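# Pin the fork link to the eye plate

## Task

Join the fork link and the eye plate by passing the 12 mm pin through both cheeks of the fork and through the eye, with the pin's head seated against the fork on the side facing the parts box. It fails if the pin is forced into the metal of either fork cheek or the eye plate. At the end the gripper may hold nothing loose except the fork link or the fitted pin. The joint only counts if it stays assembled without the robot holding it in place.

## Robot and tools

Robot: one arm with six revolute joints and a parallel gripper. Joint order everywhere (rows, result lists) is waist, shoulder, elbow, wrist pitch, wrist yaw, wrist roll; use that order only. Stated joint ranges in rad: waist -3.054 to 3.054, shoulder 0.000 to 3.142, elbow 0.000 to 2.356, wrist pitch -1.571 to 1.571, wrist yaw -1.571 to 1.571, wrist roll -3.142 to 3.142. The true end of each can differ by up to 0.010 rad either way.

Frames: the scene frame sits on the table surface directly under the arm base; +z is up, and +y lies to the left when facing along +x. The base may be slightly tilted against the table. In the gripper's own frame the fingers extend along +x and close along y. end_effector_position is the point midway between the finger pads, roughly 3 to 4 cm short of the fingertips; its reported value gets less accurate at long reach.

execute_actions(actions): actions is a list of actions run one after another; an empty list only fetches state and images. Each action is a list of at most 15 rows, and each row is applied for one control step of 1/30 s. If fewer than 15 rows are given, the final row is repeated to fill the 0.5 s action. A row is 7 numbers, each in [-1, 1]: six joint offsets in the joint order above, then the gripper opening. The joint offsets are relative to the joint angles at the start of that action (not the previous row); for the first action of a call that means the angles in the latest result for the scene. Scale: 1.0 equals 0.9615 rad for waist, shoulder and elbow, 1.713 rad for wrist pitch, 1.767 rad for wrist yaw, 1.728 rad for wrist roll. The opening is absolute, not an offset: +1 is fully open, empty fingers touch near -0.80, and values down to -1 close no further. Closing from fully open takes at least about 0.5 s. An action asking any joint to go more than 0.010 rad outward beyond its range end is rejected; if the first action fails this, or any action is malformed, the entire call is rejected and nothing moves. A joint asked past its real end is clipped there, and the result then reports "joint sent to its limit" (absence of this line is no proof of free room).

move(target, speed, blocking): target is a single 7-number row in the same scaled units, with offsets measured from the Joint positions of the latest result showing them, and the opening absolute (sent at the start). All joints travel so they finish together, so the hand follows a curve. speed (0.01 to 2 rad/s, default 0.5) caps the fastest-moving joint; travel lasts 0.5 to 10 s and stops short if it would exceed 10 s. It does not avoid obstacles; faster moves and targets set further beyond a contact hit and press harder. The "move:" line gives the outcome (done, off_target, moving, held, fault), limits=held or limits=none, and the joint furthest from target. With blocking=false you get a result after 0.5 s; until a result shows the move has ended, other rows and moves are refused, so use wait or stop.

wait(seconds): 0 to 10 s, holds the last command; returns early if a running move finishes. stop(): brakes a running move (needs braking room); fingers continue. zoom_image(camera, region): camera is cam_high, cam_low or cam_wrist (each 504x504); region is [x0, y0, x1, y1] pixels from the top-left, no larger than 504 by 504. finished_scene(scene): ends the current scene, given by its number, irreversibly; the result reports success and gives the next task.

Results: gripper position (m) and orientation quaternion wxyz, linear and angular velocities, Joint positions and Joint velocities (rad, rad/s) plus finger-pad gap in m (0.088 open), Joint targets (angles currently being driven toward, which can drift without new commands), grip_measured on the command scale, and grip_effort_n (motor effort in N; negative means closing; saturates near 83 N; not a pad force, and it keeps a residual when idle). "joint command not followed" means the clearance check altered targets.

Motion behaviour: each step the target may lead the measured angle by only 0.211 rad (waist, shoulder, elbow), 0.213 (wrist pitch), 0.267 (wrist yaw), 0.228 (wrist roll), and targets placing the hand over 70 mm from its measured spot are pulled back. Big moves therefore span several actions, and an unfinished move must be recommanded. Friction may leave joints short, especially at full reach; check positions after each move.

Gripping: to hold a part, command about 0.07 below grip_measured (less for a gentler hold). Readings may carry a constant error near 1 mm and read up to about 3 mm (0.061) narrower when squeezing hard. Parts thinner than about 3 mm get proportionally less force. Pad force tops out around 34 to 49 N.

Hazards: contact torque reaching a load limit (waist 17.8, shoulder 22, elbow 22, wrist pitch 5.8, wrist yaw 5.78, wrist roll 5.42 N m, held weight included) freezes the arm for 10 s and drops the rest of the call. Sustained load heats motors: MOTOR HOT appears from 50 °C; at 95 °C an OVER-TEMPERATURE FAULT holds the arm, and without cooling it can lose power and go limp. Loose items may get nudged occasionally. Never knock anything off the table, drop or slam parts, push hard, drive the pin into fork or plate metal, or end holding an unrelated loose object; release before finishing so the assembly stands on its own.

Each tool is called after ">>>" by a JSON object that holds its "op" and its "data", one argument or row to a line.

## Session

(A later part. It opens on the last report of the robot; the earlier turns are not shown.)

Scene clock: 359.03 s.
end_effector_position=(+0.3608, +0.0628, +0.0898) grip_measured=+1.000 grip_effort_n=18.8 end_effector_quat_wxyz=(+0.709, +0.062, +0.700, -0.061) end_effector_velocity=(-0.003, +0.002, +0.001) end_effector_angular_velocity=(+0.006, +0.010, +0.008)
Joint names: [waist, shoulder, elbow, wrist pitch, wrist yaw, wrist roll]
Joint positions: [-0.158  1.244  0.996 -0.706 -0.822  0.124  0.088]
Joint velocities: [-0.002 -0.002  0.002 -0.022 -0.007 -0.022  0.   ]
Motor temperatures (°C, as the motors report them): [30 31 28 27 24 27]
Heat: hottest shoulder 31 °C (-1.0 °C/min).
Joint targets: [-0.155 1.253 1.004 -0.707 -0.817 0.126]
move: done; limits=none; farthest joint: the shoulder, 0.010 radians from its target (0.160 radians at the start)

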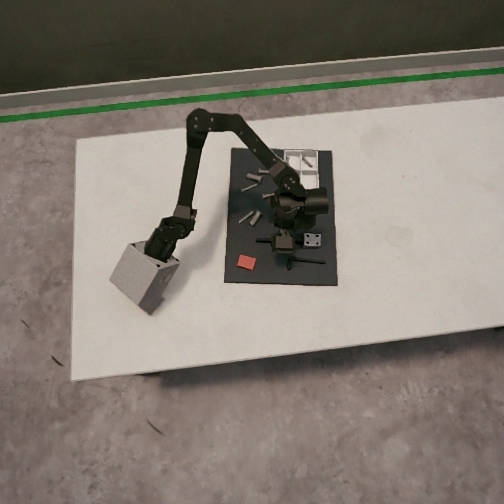

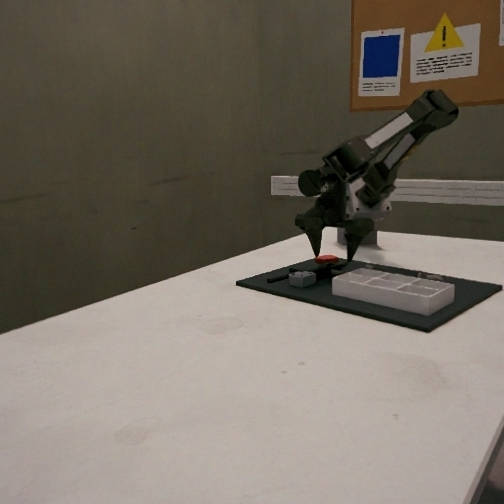

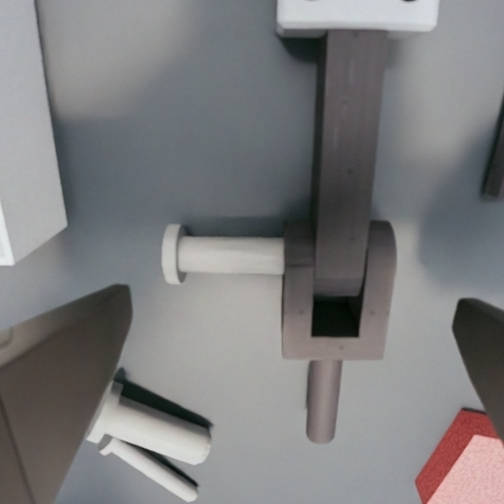

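>>> {"op": "move", "data": {
  "target": [0.111,0.078,-0.049,0.108,0.040,0.064,1],
  "speed": 0.2
}}

Scene clock: 363.47 s.
end_effector_position=(+0.3645, +0.0610, +0.0540) grip_measured=+1.000 grip_effort_n=18.8 end_effector_quat_wxyz=(+0.707, +0.060, +0.702, -0.060) end_effector_velocity=(+0.000, -0.003, -0.001) end_effector_angular_velocity=(-0.020, -0.002, -0.004)
Joint names: [waist, shoulder, elbow, wrist pitch, wrist yaw, wrist roll]
Joint positions: [-0.055  1.31   0.956 -0.523 -0.756  0.231  0.088]
Joint velocities: [ 0.002  0.002 -0.002  0.007  0.022  0.007  0.   ]
Motor temperatures (°C, as the motors report them): [30 31 28 27 24 27]
Heat: hottest shoulder 31 °C (+0.0 °C/min).
Joint targets: [-0.051 1.319 0.949 -0.521 -0.751 0.234]
move: done; limits=none; farthest joint: the shoulder, 0.009 radians from its target (0.075 radians at the start)

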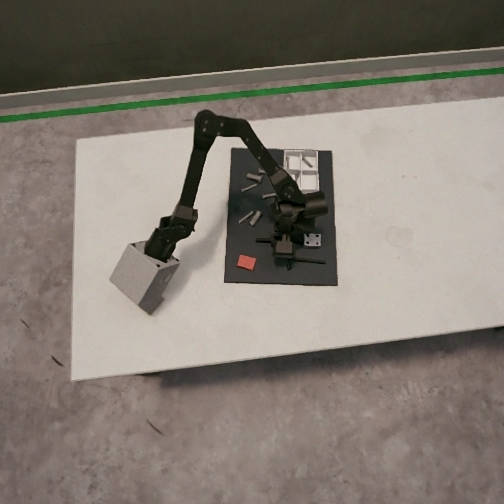

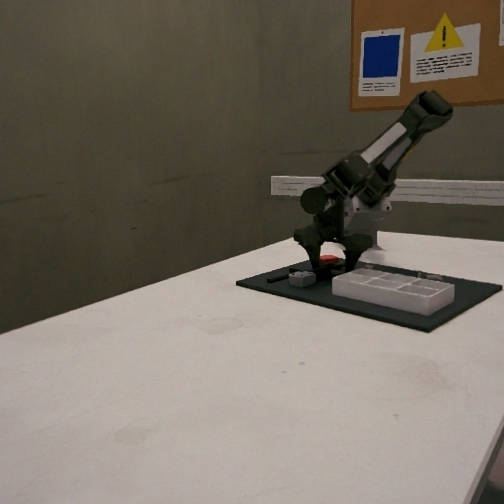

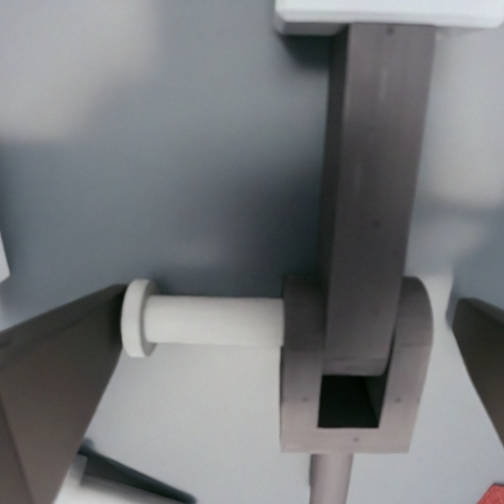

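>>> {"op": "execute_actions", "data": {
  "actions": [
    [[0,0,0,0,0,0,0.95],[0,0,0,0,0,0,0.94],[0,0,0,0,0,0,0.93],[0,0,0,0,0,0,0.92],[0,0,0,0,0,0,0.91],[0,0,0,0,0,0,0.90],[0,0,0,0,0,0,0.89],[0,0,0,0,0,0,0.88],[0,0,0,0,0,0,0.87],[0,0,0,0,0,0,0.86],[0,0,0,0,0,0,0.85],[0,0,0,0,0,0,0.84],[0,0,0,0,0,0,0.83],[0,0,0,0,0,0,0.82],[0,0,0,0,0,0,0.81]]
  ]
}}

Scene clock: 367.40 s.
end_effector_position=(+0.3645, +0.0619, +0.0538) grip_measured=+0.844 grip_effort_n=-22.6 end_effector_quat_wxyz=(+0.707, +0.061, +0.702, -0.058) end_effector_velocity=(-0.000, +0.006, -0.001) end_effector_angular_velocity=(+0.027, +0.000, +0.017)
Joint names: [waist, shoulder, elbow, wrist pitch, wrist yaw, wrist roll]
Joint positions: [-0.053  1.31   0.956 -0.522 -0.76   0.232  0.08 ]
Joint velocities: [ 0.007 -0.002 -0.002  0.007 -0.022 -0.007 -0.015]
Motor temperatures (°C, as the motors report them): [30 31 28 27 24 27]
Heat: hottest shoulder 31 °C (-1.0 °C/min).
Joint targets: [-0.055 1.310 0.956 -0.523 -0.756 0.232]

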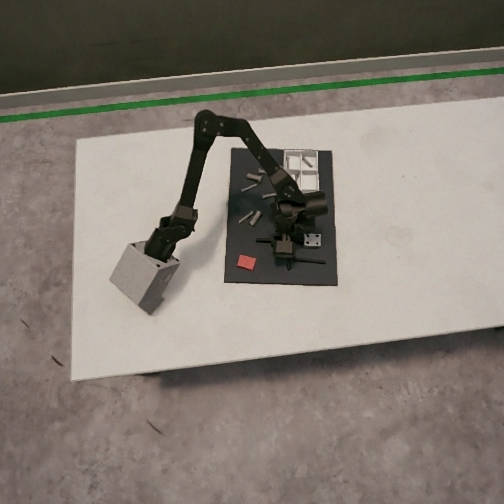

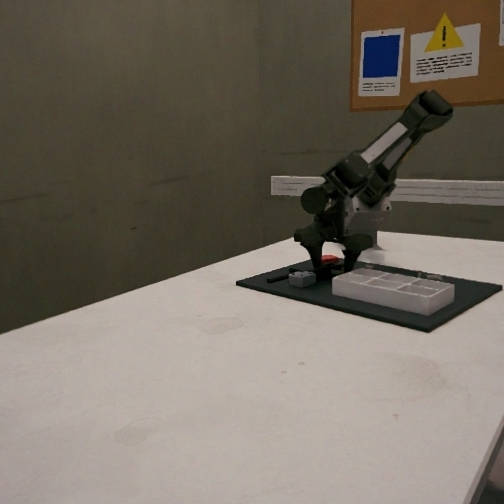

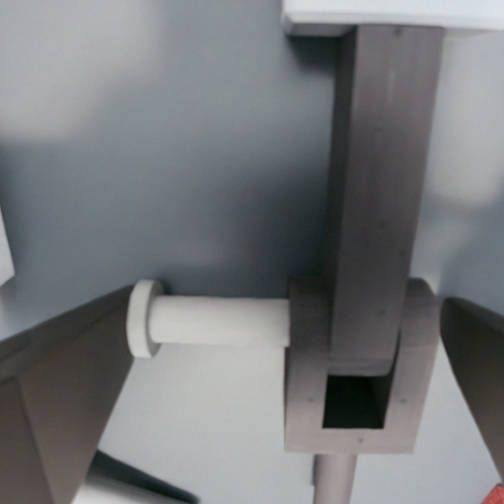

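>>> {"op": "move", "data": {
  "target": [-0.018,0,-0.006,-0.004,0.004,0,0.81],
  "speed": 0.015
}}

Scene clock: 371.50 s.
end_effector_position=(+0.3644, +0.0618, +0.0543) grip_measured=+0.814 grip_effort_n=-22.6 end_effector_quat_wxyz=(+0.707, +0.063, +0.702, -0.058) end_effector_velocity=(-0.002, +0.001, +0.001) end_effector_angular_velocity=(+0.006, +0.004, -0.014)
Joint names: [waist, shoulder, elbow, wrist pitch, wrist yaw, wrist roll]
Joint positions: [-0.056  1.31   0.956 -0.524 -0.765  0.232  0.079]
Joint velocities: [-0.002 -0.002 -0.002 -0.007 -0.007  0.007 -0.   ]
Motor temperatures (°C, as the motors report them): [30 31 28 27 24 27]
Heat: hottest shoulder 31 °C (-1.0 °C/min).
Joint targets: [-0.071 1.310 0.950 -0.529 -0.752 0.232]
move: off_target; limits=none; farthest joint: the waist, 0.014 radians from its target (0.018 radians at the start)

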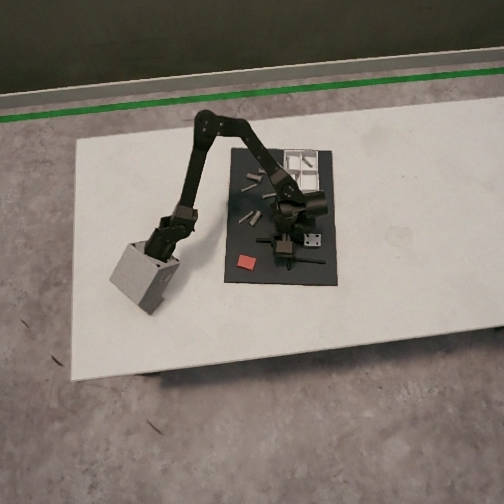

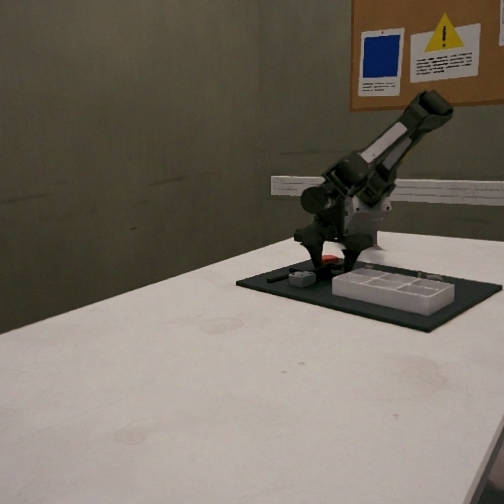

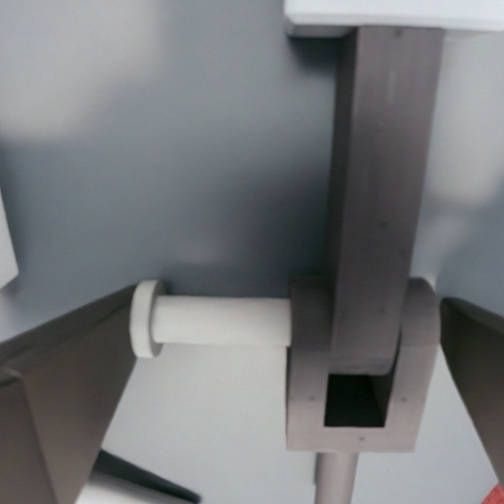

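>>> {"op": "move", "data": {
  "target": [-0.021,-0.014,0.004,-0.009,0.005,-0.005,0.81],
  "speed": 0.015
}}

Scene clock: 376.97 s.
end_effector_position=(+0.3639, +0.0624, +0.0563) grip_measured=+0.814 grip_effort_n=-22.1 end_effector_quat_wxyz=(+0.707, +0.063, +0.702, -0.058) end_effector_velocity=(-0.001, -0.001, +0.002) end_effector_angular_velocity=(-0.009, -0.000, +0.019)
Joint names: [waist, shoulder, elbow, wrist pitch, wrist yaw, wrist roll]
Joint positions: [-0.06   1.304  0.957 -0.535 -0.767  0.226  0.079]
Joint velocities: [-0.002 -0.007 -0.002 -0.007  0.007 -0.022 -0.   ]
Motor temperatures (°C, as the motors report them): [31 31 27 27 24 27]
Heat: hottest waist 31 °C (-1.0 °C/min).
Joint targets: [-0.076 1.296 0.960 -0.540 -0.756 0.223]
move: off_target; limits=none; farthest joint: the waist, 0.016 radians from its target (0.020 radians at the start)

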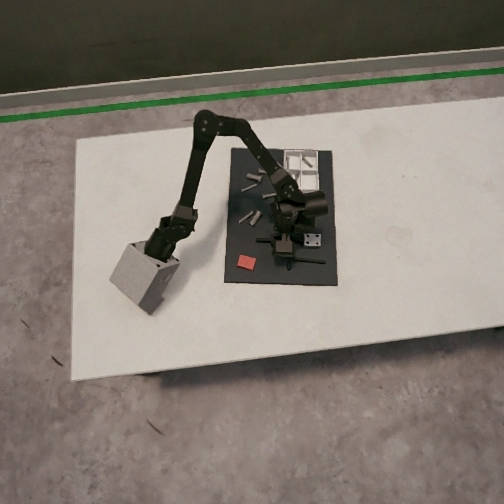

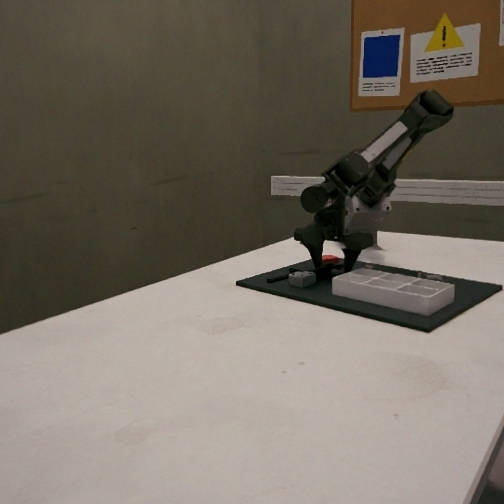

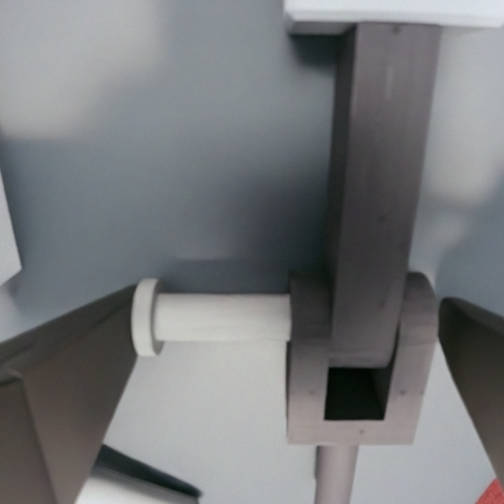

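>>> {"op": "move", "data": {
  "target": [-0.012,-0.012,-0.02,0.003,0.008,0.003,0.81],
  "speed": 0.015
}}

>>> {"op": "move", "data": {
  "target": [-0.019,0.027,0.024,-0.005,0.006,-0.003,0.81],
  "speed": 0.015
}}

Scene clock: 381.90 s.
end_effector_position=(+0.3631, +0.0625, +0.0564) grip_measured=+0.814 grip_effort_n=-22.1 end_effector_quat_wxyz=(+0.708, +0.063, +0.701, -0.058) end_effector_velocity=(+0.001, +0.003, +0.001) end_effector_angular_velocity=(+0.021, -0.005, +0.011)
Joint names: [waist, shoulder, elbow, wrist pitch, wrist yaw, wrist roll]
Joint positions: [-0.06   1.299  0.95  -0.528 -0.767  0.229  0.079]
Joint velocities: [-0.002 -0.002 -0.002  0.007 -0.022 -0.007 -0.   ]
Motor temperatures (°C, as the motors report them): [31 32 27 27 24 27]
Heat: hottest shoulder 32 °C (+0.0 °C/min).
Joint targets: [-0.072 1.292 0.938 -0.530 -0.753 0.231]
move: off_target; limits=none; farthest joint: the wrist yaw, 0.014 radians from its target (0.014 radians at the start)

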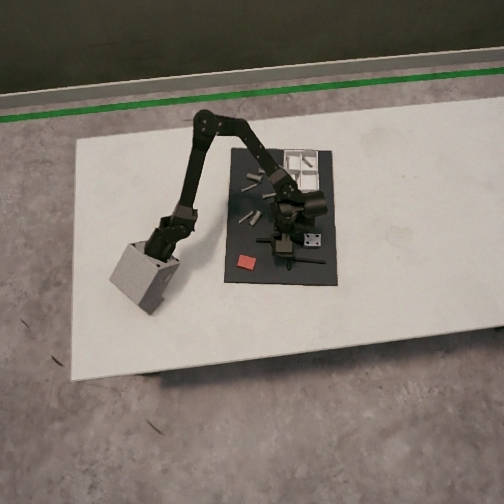

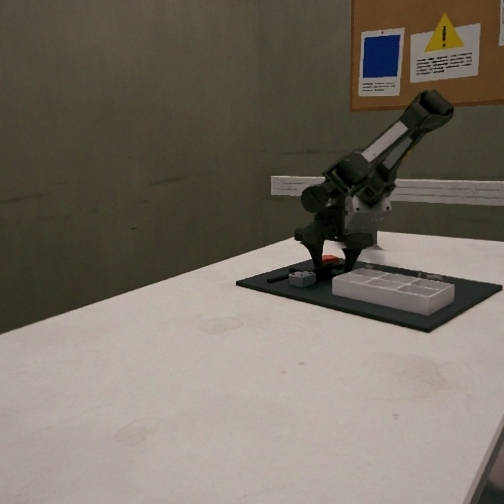

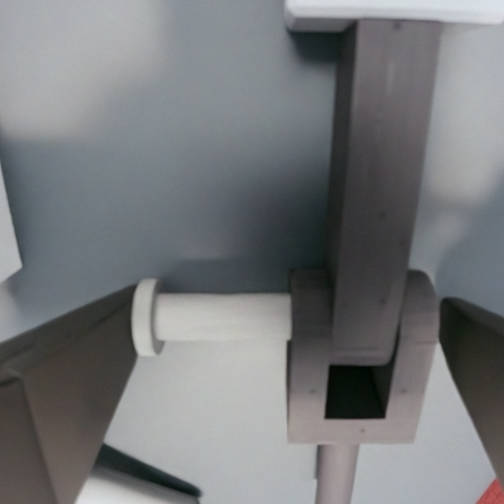

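Scene clock: 383.87 s.
end_effector_position=(+0.3654, +0.0619, +0.0562) grip_measured=+0.814 grip_effort_n=-21.2 end_effector_quat_wxyz=(+0.706, +0.063, +0.703, -0.058) end_effector_velocity=(-0.002, +0.003, +0.001) end_effector_angular_velocity=(+0.020, +0.005, +0.016)
Joint names: [waist, shoulder, elbow, wrist pitch, wrist yaw, wrist roll]
Joint positions: [-0.062  1.311  0.965 -0.539 -0.769  0.224  0.079]
Joint velocities: [-0.002 -0.002 -0.002 -0.007 -0.022 -0.022 -0.   ]
Motor temperatures (°C, as the motors report them): [31 32 27 27 24 27]
Heat: hottest shoulder 32 °C (+0.0 °C/min).
Joint targets: [-0.078 1.325 0.973 -0.536 -0.756 0.224]
move: off_target; limits=none; farthest joint: the waist, 0.017 radians from its target (0.018 radians at the start)

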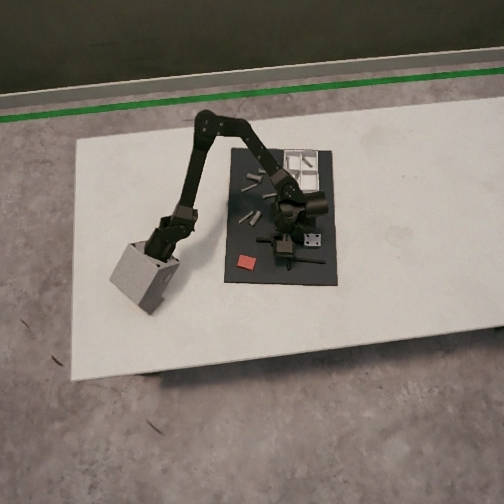

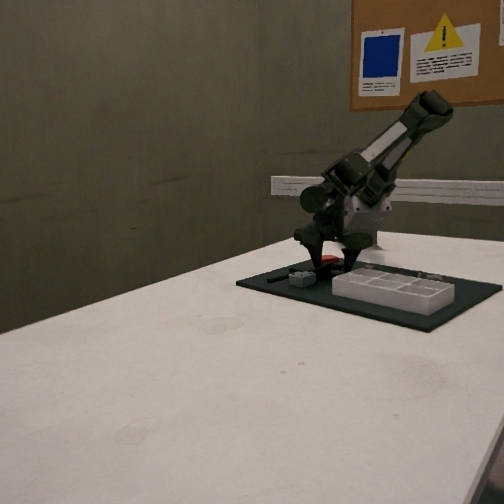

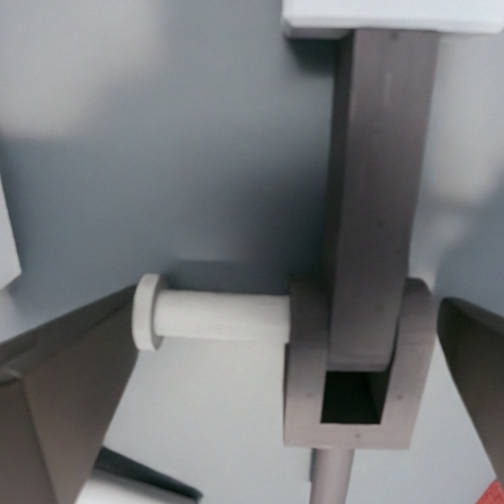

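>>> {"op": "move", "data": {
  "target": [0,0,0,0,0,0,1]
}}

>>> {"op": "move", "data": {
  "target": [-0.1,-0.075,0.04,-0.098,-0.032,-0.058,1]
}}

>>> {"op": "move", "data": {
  "target": [-0.028,-0.168,-0.243,0.027,-0.01,-0.02,-0.25]
}}

Scene clock: 388.33 s.
end_effector_position=(+0.3656, +0.0614, +0.0564) grip_measured=+1.000 grip_effort_n=17.9 end_effector_quat_wxyz=(+0.707, +0.063, +0.702, -0.059) end_effector_velocity=(-0.004, +0.001, +0.001) end_effector_angular_velocity=(+0.017, +0.013, +0.003)
Joint names: [waist, shoulder, elbow, wrist pitch, wrist yaw, wrist roll]
Joint positions: [-0.063  1.311  0.965 -0.538 -0.768  0.224  0.088]
Joint velocities: [-0.007 -0.002 -0.002 -0.022 -0.022 -0.022  0.   ]
Motor temperatures (°C, as the motors report them): [32 31 28 27 24 27]
Heat: hottest waist 32 °C (+0.0 °C/min).
Joint targets: [-0.062 1.311 0.965 -0.539 -0.769 0.224]
move: done; limits=none; farthest joint: the waist, 0.001 radians from its target (0.000 radians at the start)

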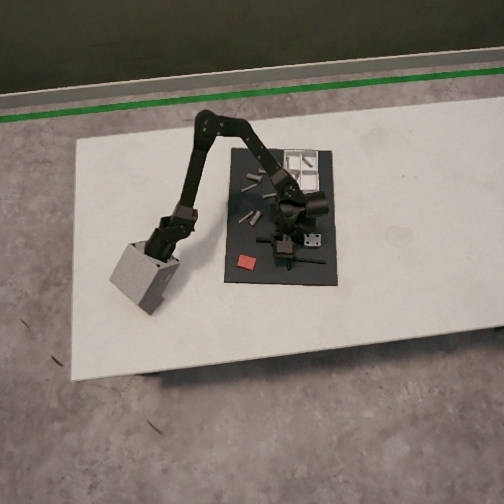

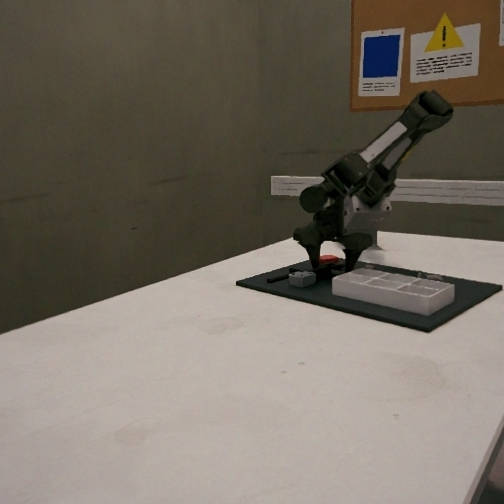

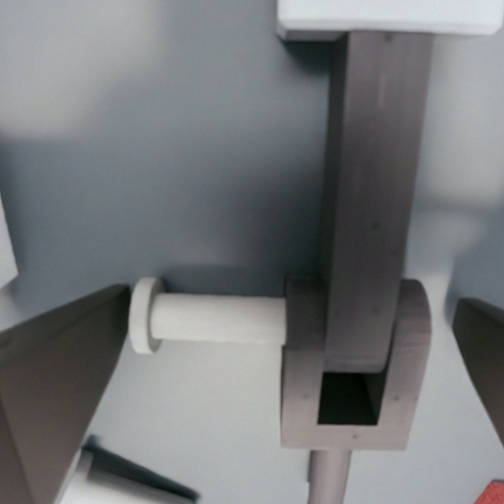

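Scene clock: 389.30 s.
end_effector_position=(+0.3606, +0.0622, +0.0885) grip_measured=+1.000 grip_effort_n=18.4 end_effector_quat_wxyz=(+0.707, +0.063, +0.701, -0.062) end_effector_velocity=(-0.001, +0.001, +0.000) end_effector_angular_velocity=(+0.018, +0.003, -0.006)
Joint names: [waist, shoulder, elbow, wrist pitch, wrist yaw, wrist roll]
Joint positions: [-0.155  1.248  0.996 -0.704 -0.819  0.127  0.088]
Joint velocities: [-0.007  0.002 -0.002 -0.007 -0.022 -0.007  0.   ]
Motor temperatures (°C, as the motors report them): [32 31 28 27 24 27]
Heat: hottest waist 32 °C (+0.0 °C/min).
Joint targets: [-0.159 1.239 1.003 -0.706 -0.824 0.124]
move: done; limits=none; farthest joint: the shoulder, 0.009 radians from its target (0.072 radians at the start)

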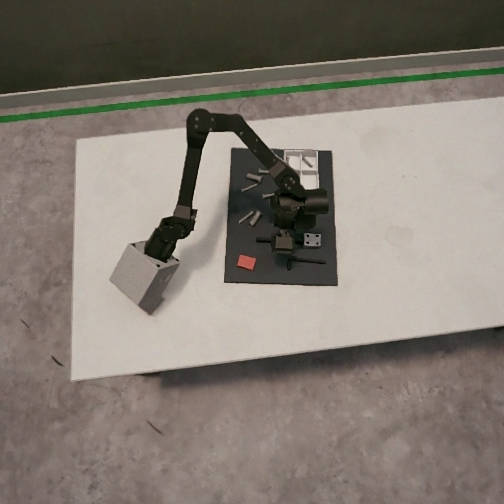

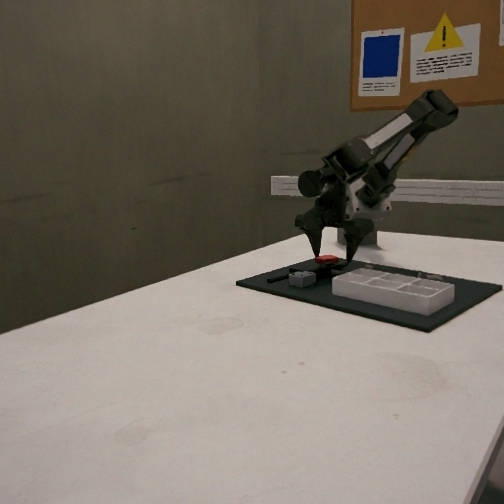

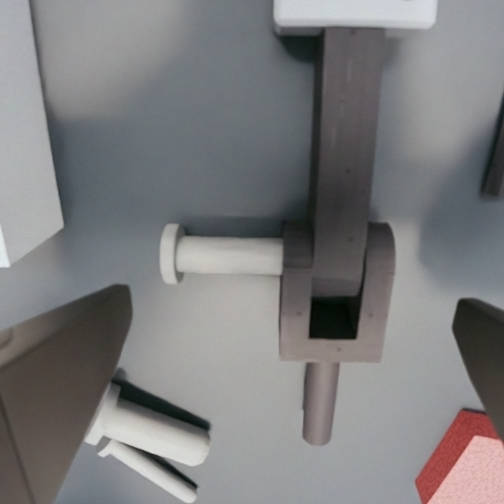

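Scene clock: 390.37 s.
end_effector_position=(+0.3068, +0.0576, +0.0874) grip_measured=-0.246 grip_effort_n=-20.2 end_effector_quat_wxyz=(+0.706, +0.063, +0.703, -0.063) end_effector_velocity=(-0.003, +0.000, -0.000) end_effector_angular_velocity=(+0.007, +0.006, -0.003)
Joint names: [waist, shoulder, elbow, wrist pitch, wrist yaw, wrist roll]
Joint positions: [-0.179  1.095  0.77  -0.659 -0.832  0.095  0.027]
Joint velocities: [-0.002 -0.002 -0.007 -0.007 -0.007 -0.007 -0.   ]
Motor temperatures (°C, as the motors report them): [32 31 28 27 24 27]
Heat: hottest waist 32 °C (+0.0 °C/min).
Joint targets: [-0.182 1.087 0.762 -0.658 -0.837 0.092]
move: done; limits=none; farthest joint: the shoulder, 0.008 radians from its target (0.162 radians at the start)

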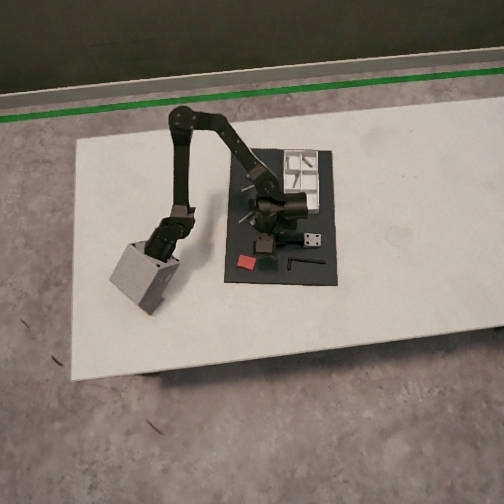

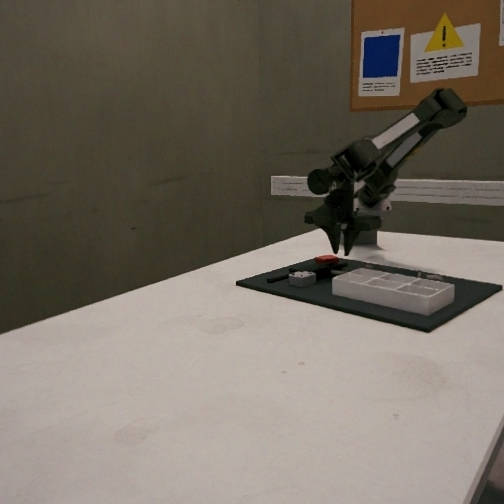

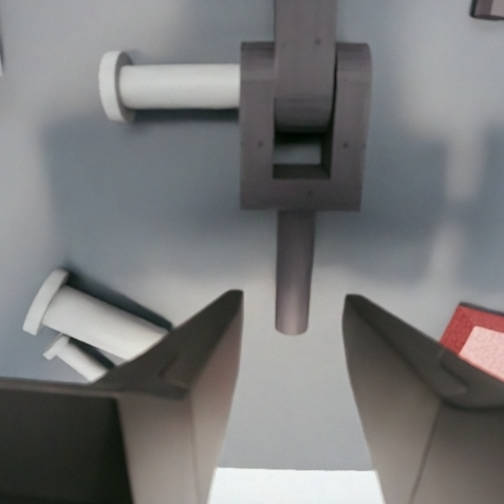

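>>> {"op": "move", "data": {
  "target": [0.125,0.079,-0.062,0.127,0.041,0.0755,-0.3],
  "speed": 0.3
}}

>>> {"op": "move", "data": {
  "target": [0,0,0,0,0,0,-0.64]
}}

>>> {"op": "zoom_image", "data": {
  "camera": "cam_wrist",
  "region": [150,0,400,200]
}}

Scene clock: 394.23 s.
end_effector_position=(+0.3092, +0.0560, +0.0535) grip_measured=-0.296 grip_effort_n=-20.2 end_effector_quat_wxyz=(+0.705, +0.062, +0.704, -0.061) end_effector_velocity=(-0.002, -0.002, -0.000) end_effector_angular_velocity=(-0.009, +0.007, +0.012)
Joint names: [waist, shoulder, elbow, wrist pitch, wrist yaw, wrist roll]
Joint positions: [-0.062  1.162  0.717 -0.444 -0.764  0.223  0.024]
Joint velocities: [-0.002  0.002 -0.002 -0.007  0.007 -0.022 -0.   ]
Motor temperatures (°C, as the motors report them): [31 31 27 27 24 27]
Heat: hottest waist 31 °C (-1.0 °C/min).
Joint targets: [-0.059 1.171 0.710 -0.442 -0.759 0.225]
move: done; limits=none; farthest joint: the shoulder, 0.009 radians from its target (0.076 radians at the start)

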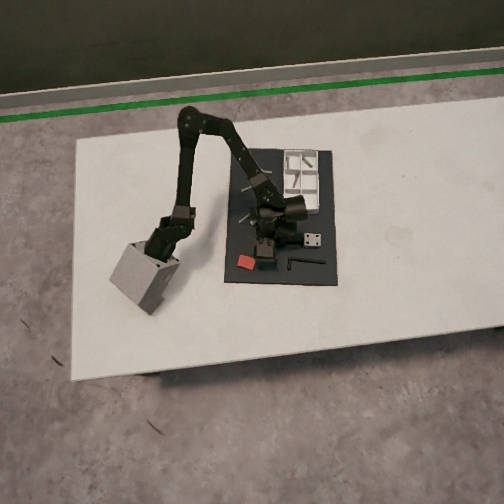

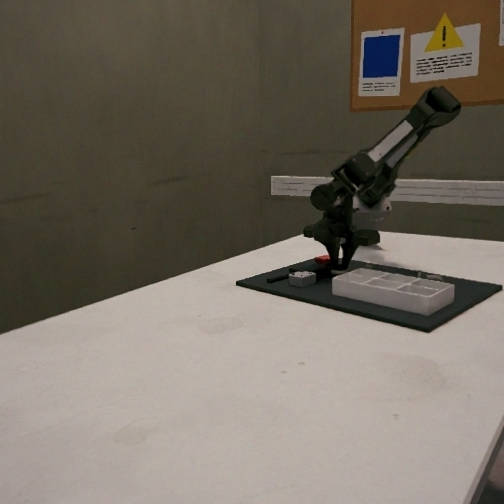

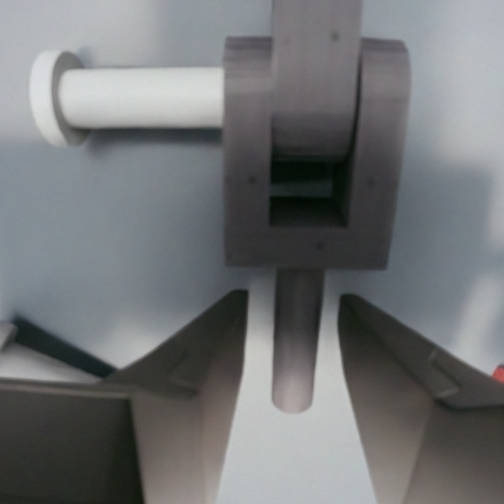

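Scene clock: 394.73 s.
end_effector_position=(+0.3091, +0.0556, +0.0535) grip_measured=-0.592 grip_effort_n=-83.5 end_effector_quat_wxyz=(+0.705, +0.062, +0.704, -0.062) end_effector_velocity=(-0.001, -0.001, +0.001) end_effector_angular_velocity=(+0.003, +0.001, -0.002)
Joint names: [waist, shoulder, elbow, wrist pitch, wrist yaw, wrist roll]
Joint positions: [-0.062  1.162  0.717 -0.444 -0.762  0.223  0.01 ]
Joint velocities: [-0.007 -0.002 -0.002 -0.007 -0.007 -0.007 -0.   ]
Motor temperatures (°C, as the motors report them): [31 31 27 27 24 27]
Heat: hottest waist 31 °C (-1.0 °C/min).
Joint targets: [-0.062 1.162 0.717 -0.444 -0.764 0.223]
move: done; limits=none; farthest joint: the wrist yaw, 0.002 radians from its target (0.000 radians at the start)

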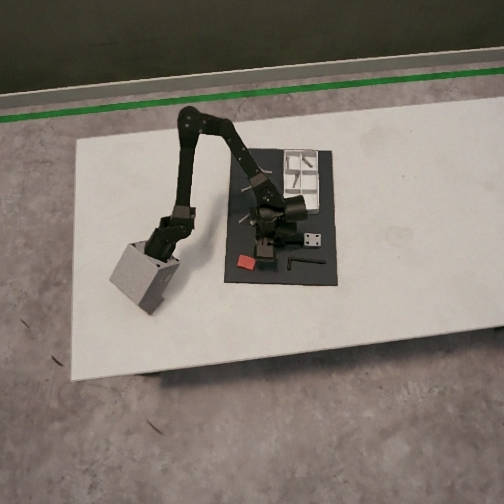

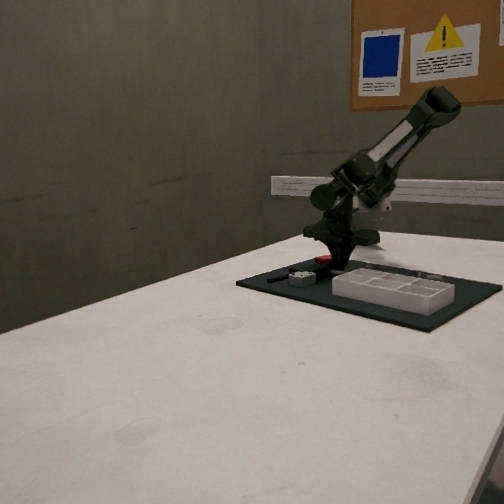

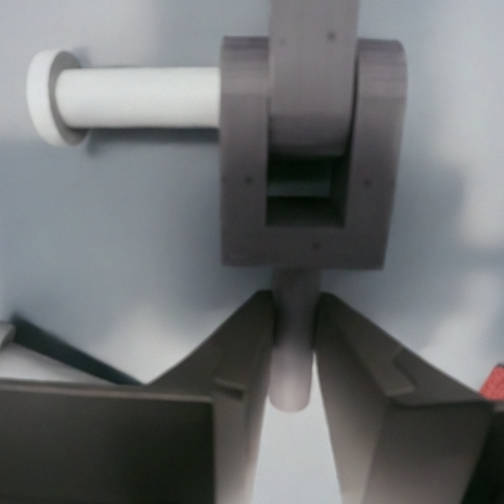

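Region (150, 0, 400, 200) of cam_wrist's 504x504 image, scaled by 2.016, with more detail than that image has; it fills the top 403 rows of this view, and the rest is white.

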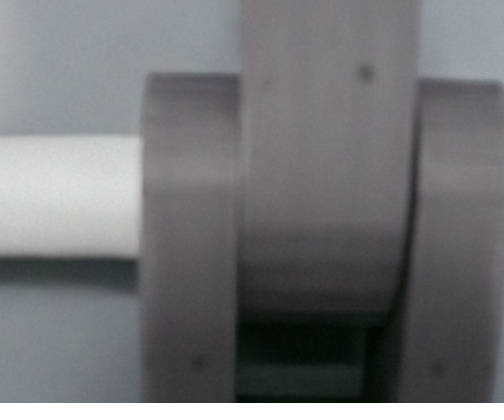

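>>> {"op": "move", "data": {
  "target": [-0.004,-0.014,-0.011,-0.002,0.002,0,-0.64],
  "speed": 0.015
}}

>>> {"op": "zoom_image", "data": {
  "camera": "cam_wrist",
  "region": [150,0,400,200]
}}

Scene clock: 398.90 s.
end_effector_position=(+0.3087, +0.0558, +0.0539) grip_measured=-0.592 grip_effort_n=-83.5 end_effector_quat_wxyz=(+0.705, +0.061, +0.703, -0.062) end_effector_velocity=(+0.001, +0.001, +0.000) end_effector_angular_velocity=(+0.006, -0.006, +0.011)
Joint names: [waist, shoulder, elbow, wrist pitch, wrist yaw, wrist roll]
Joint positions: [-0.063  1.159  0.715 -0.445 -0.762  0.223  0.01 ]
Joint velocities: [-0.002 -0.002 -0.002  0.007 -0.007 -0.007 -0.   ]
Motor temperatures (°C, as the motors report them): [31 31 27 27 24 27]
Heat: hottest waist 31 °C (-1.0 °C/min).
Joint targets: [-0.066 1.149 0.706 -0.448 -0.759 0.223]
move: done; limits=none; farthest joint: the shoulder, 0.010 radians from its target (0.014 radians at the start)

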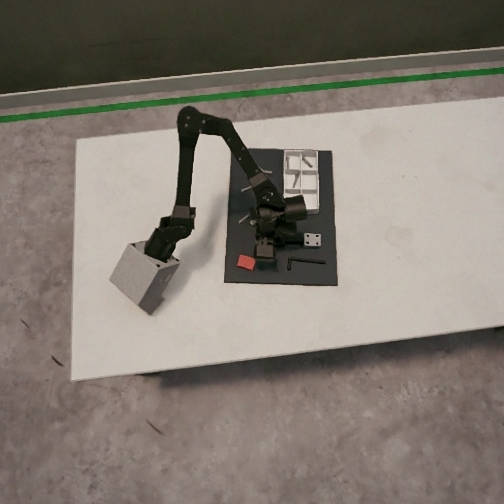

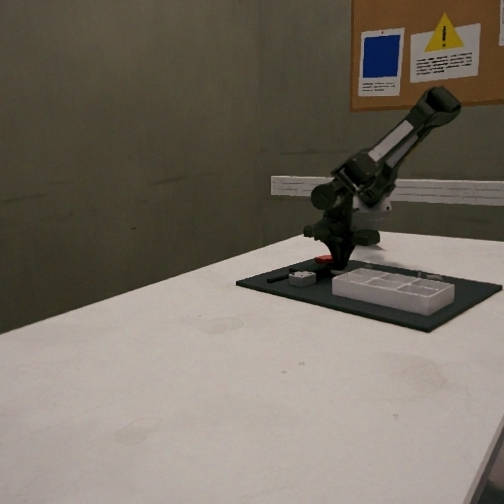

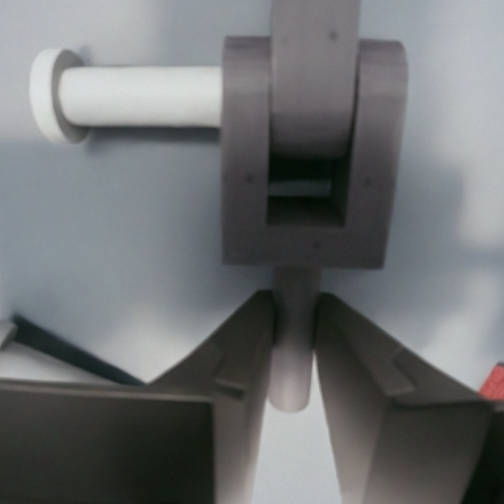

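Region (150, 0, 400, 200) of cam_wrist's 504x504 image, scaled by 2.016, with more detail than that image has; it fills the top 403 rows of this view, and the rest is white.

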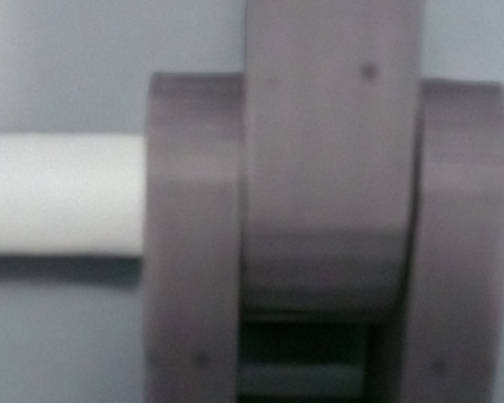

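>>> {"op": "move", "data": {
  "target": [-0.007,0.012,0.016,0.001,0.002,0,-0.64],
  "speed": 0.015
}}

>>> {"op": "zoom_image", "data": {
  "camera": "cam_wrist",
  "region": [150,0,400,200]
}}

Scene clock: 403.57 s.
end_effector_position=(+0.3094, +0.0559, +0.0539) grip_measured=-0.592 grip_effort_n=-83.5 end_effector_quat_wxyz=(+0.705, +0.062, +0.703, -0.062) end_effector_velocity=(-0.004, +0.000, +0.000) end_effector_angular_velocity=(+0.005, +0.015, -0.009)
Joint names: [waist, shoulder, elbow, wrist pitch, wrist yaw, wrist roll]
Joint positions: [-0.063  1.162  0.718 -0.446 -0.763  0.223  0.01 ]
Joint velocities: [-0.002 -0.002 -0.002 -0.022 -0.007 -0.007 -0.   ]
Motor temperatures (°C, as the motors report them): [31 31 27 27 24 27]
Heat: hottest waist 31 °C (-1.0 °C/min).
Joint targets: [-0.069 1.170 0.730 -0.443 -0.759 0.223]
move: off_target; limits=none; farthest joint: the elbow, 0.012 radians from its target (0.016 radians at the start)

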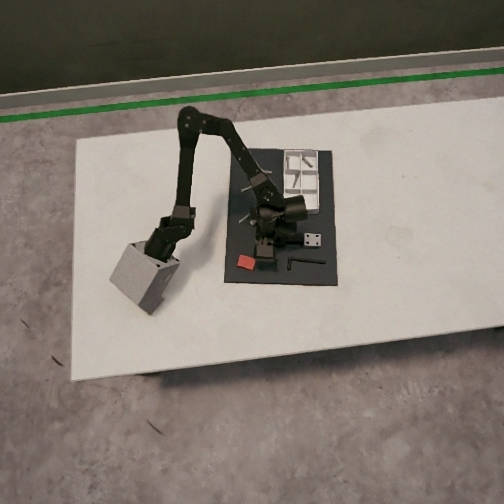

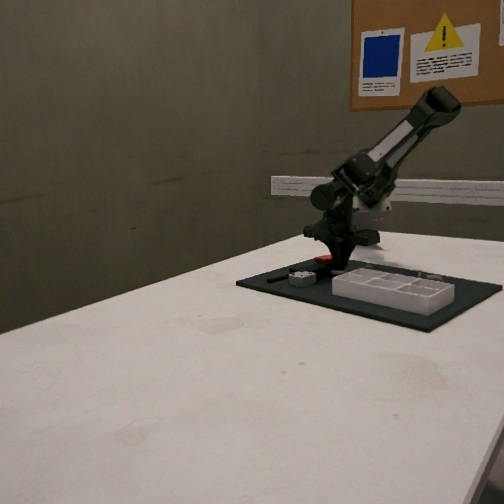

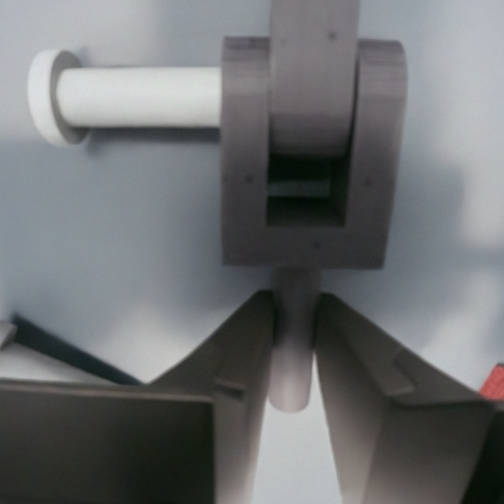

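Region (150, 0, 400, 200) of cam_wrist's 504x504 image, scaled by 2.016, with more detail than that image has; it fills the top 403 rows of this view, and the rest is white.

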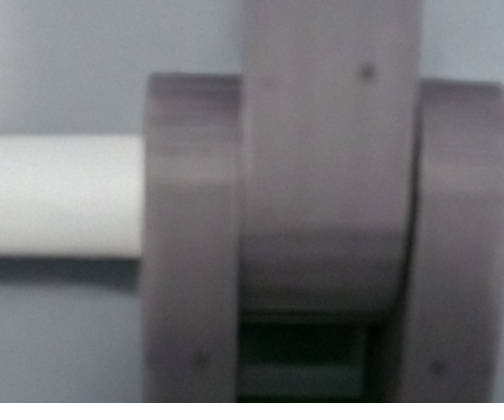

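>>> {"op": "move", "data": {
  "target": [-0.015,0.008,0.004,0,0.004,-0.012,-0.64],
  "speed": 0.02
}}

>>> {"op": "zoom_image", "data": {
  "camera": "cam_wrist",
  "region": [150,0,400,200]
}}

Scene clock: 407.60 s.
end_effector_position=(+0.3096, +0.0550, +0.0543) grip_measured=-0.592 grip_effort_n=-83.5 end_effector_quat_wxyz=(+0.706, +0.055, +0.704, -0.056) end_effector_velocity=(-0.002, -0.004, +0.000) end_effector_angular_velocity=(-0.012, +0.004, -0.005)
Joint names: [waist, shoulder, elbow, wrist pitch, wrist yaw, wrist roll]
Joint positions: [-0.066  1.162  0.719 -0.447 -0.763  0.203  0.01 ]
Joint velocities: [-0.007  0.002 -0.002 -0.007  0.007 -0.007 -0.   ]
Motor temperatures (°C, as the motors report them): [31 31 27 27 24 27]
Heat: hottest waist 31 °C (-1.0 °C/min).
Joint targets: [-0.077 1.170 0.722 -0.447 -0.756 0.202]
move: off_target; limits=none; farthest joint: the waist, 0.011 radians from its target (0.015 radians at the start)

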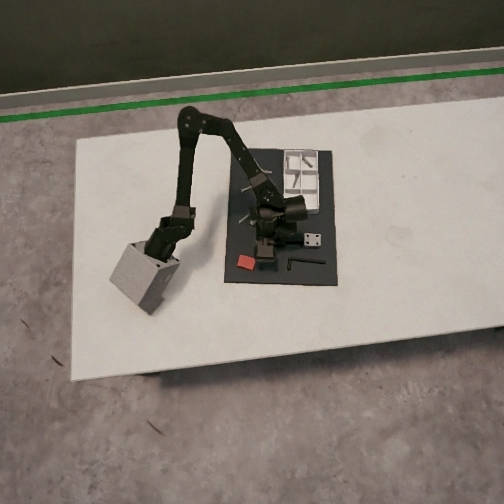

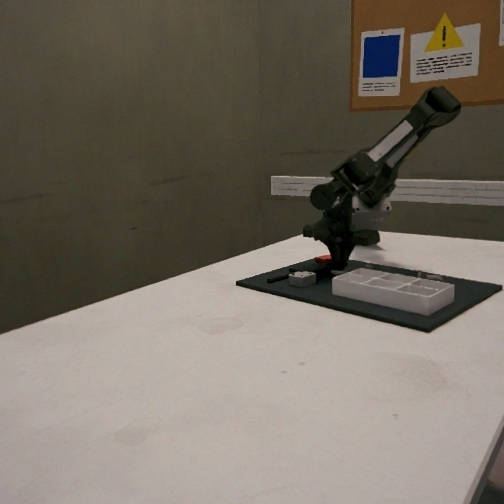

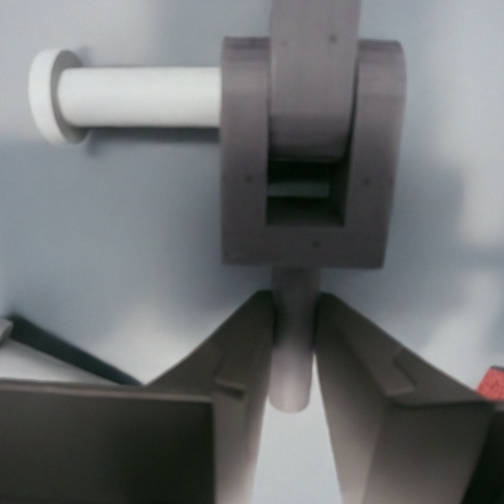

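Region (150, 0, 400, 200) of cam_wrist's 504x504 image, scaled by 2.016, with more detail than that image has; it fills the top 403 rows of this view, and the rest is white.

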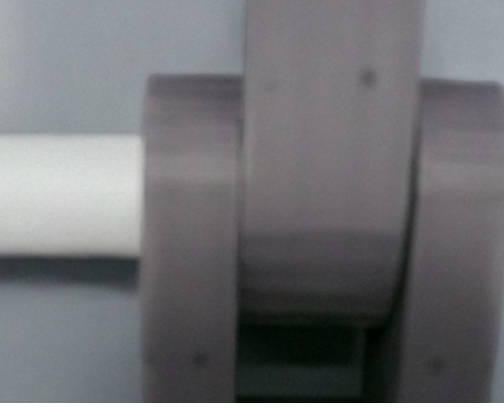

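>>> {"op": "move", "data": {
  "target": [-0.009,0.011,0.016,0.001,0.002,0,-0.64],
  "speed": 0.015
}}

>>> {"op": "zoom_image", "data": {
  "camera": "cam_wrist",
  "region": [150,0,400,200]
}}

Scene clock: 411.17 s.
end_effector_position=(+0.3099, +0.0549, +0.0540) grip_measured=-0.592 grip_effort_n=-83.5 end_effector_quat_wxyz=(+0.706, +0.055, +0.704, -0.057) end_effector_velocity=(+0.001, +0.001, +0.000) end_effector_angular_velocity=(+0.006, -0.006, +0.026)
Joint names: [waist, shoulder, elbow, wrist pitch, wrist yaw, wrist roll]
Joint positions: [-0.066  1.165  0.721 -0.449 -0.763  0.203  0.01 ]
Joint velocities: [-0.002 -0.002 -0.002  0.007 -0.007 -0.022 -0.   ]
Motor temperatures (°C, as the motors report them): [31 31 27 27 24 27]
Heat: hottest waist 31 °C (-1.0 °C/min).
Joint targets: [-0.074 1.173 0.734 -0.446 -0.759 0.203]
move: off_target; limits=none; farthest joint: the elbow, 0.013 radians from its target (0.016 radians at the start)

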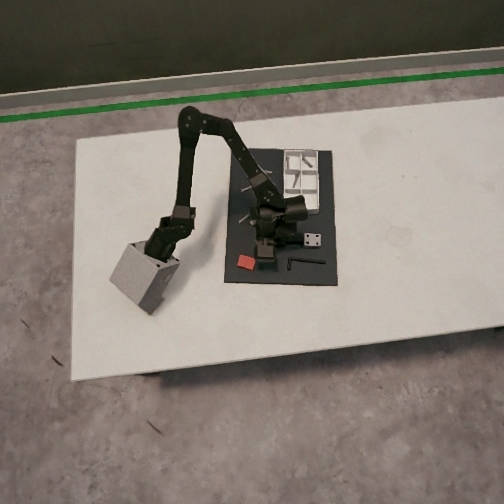

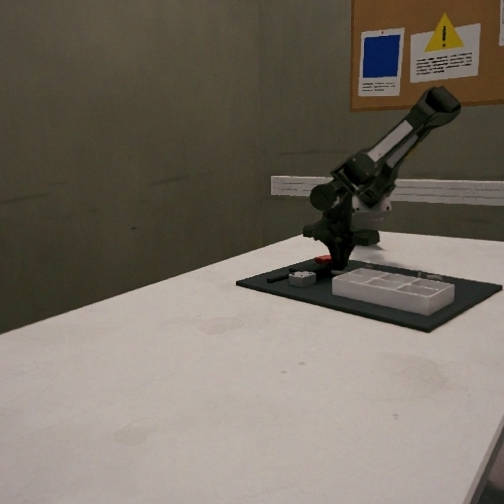

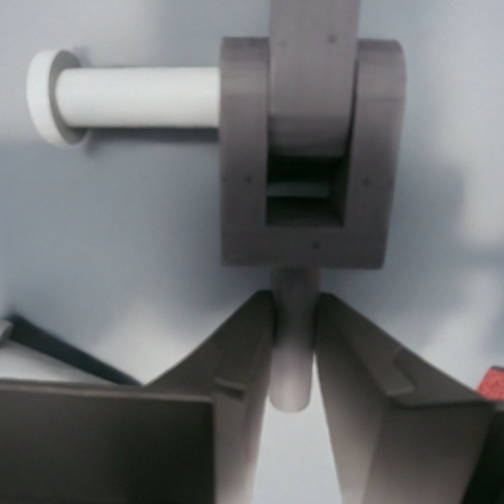

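Region (150, 0, 400, 200) of cam_wrist's 504x504 image, scaled by 2.016, with more detail than that image has; it fills the top 403 rows of this view, and the rest is white.

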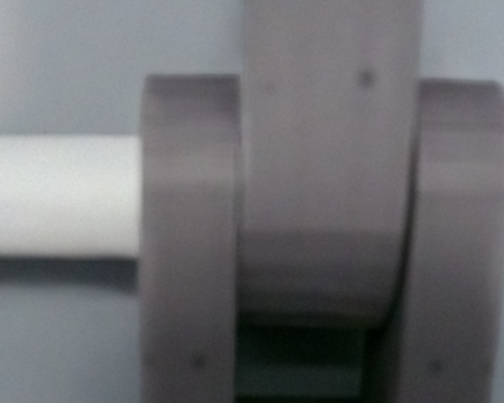

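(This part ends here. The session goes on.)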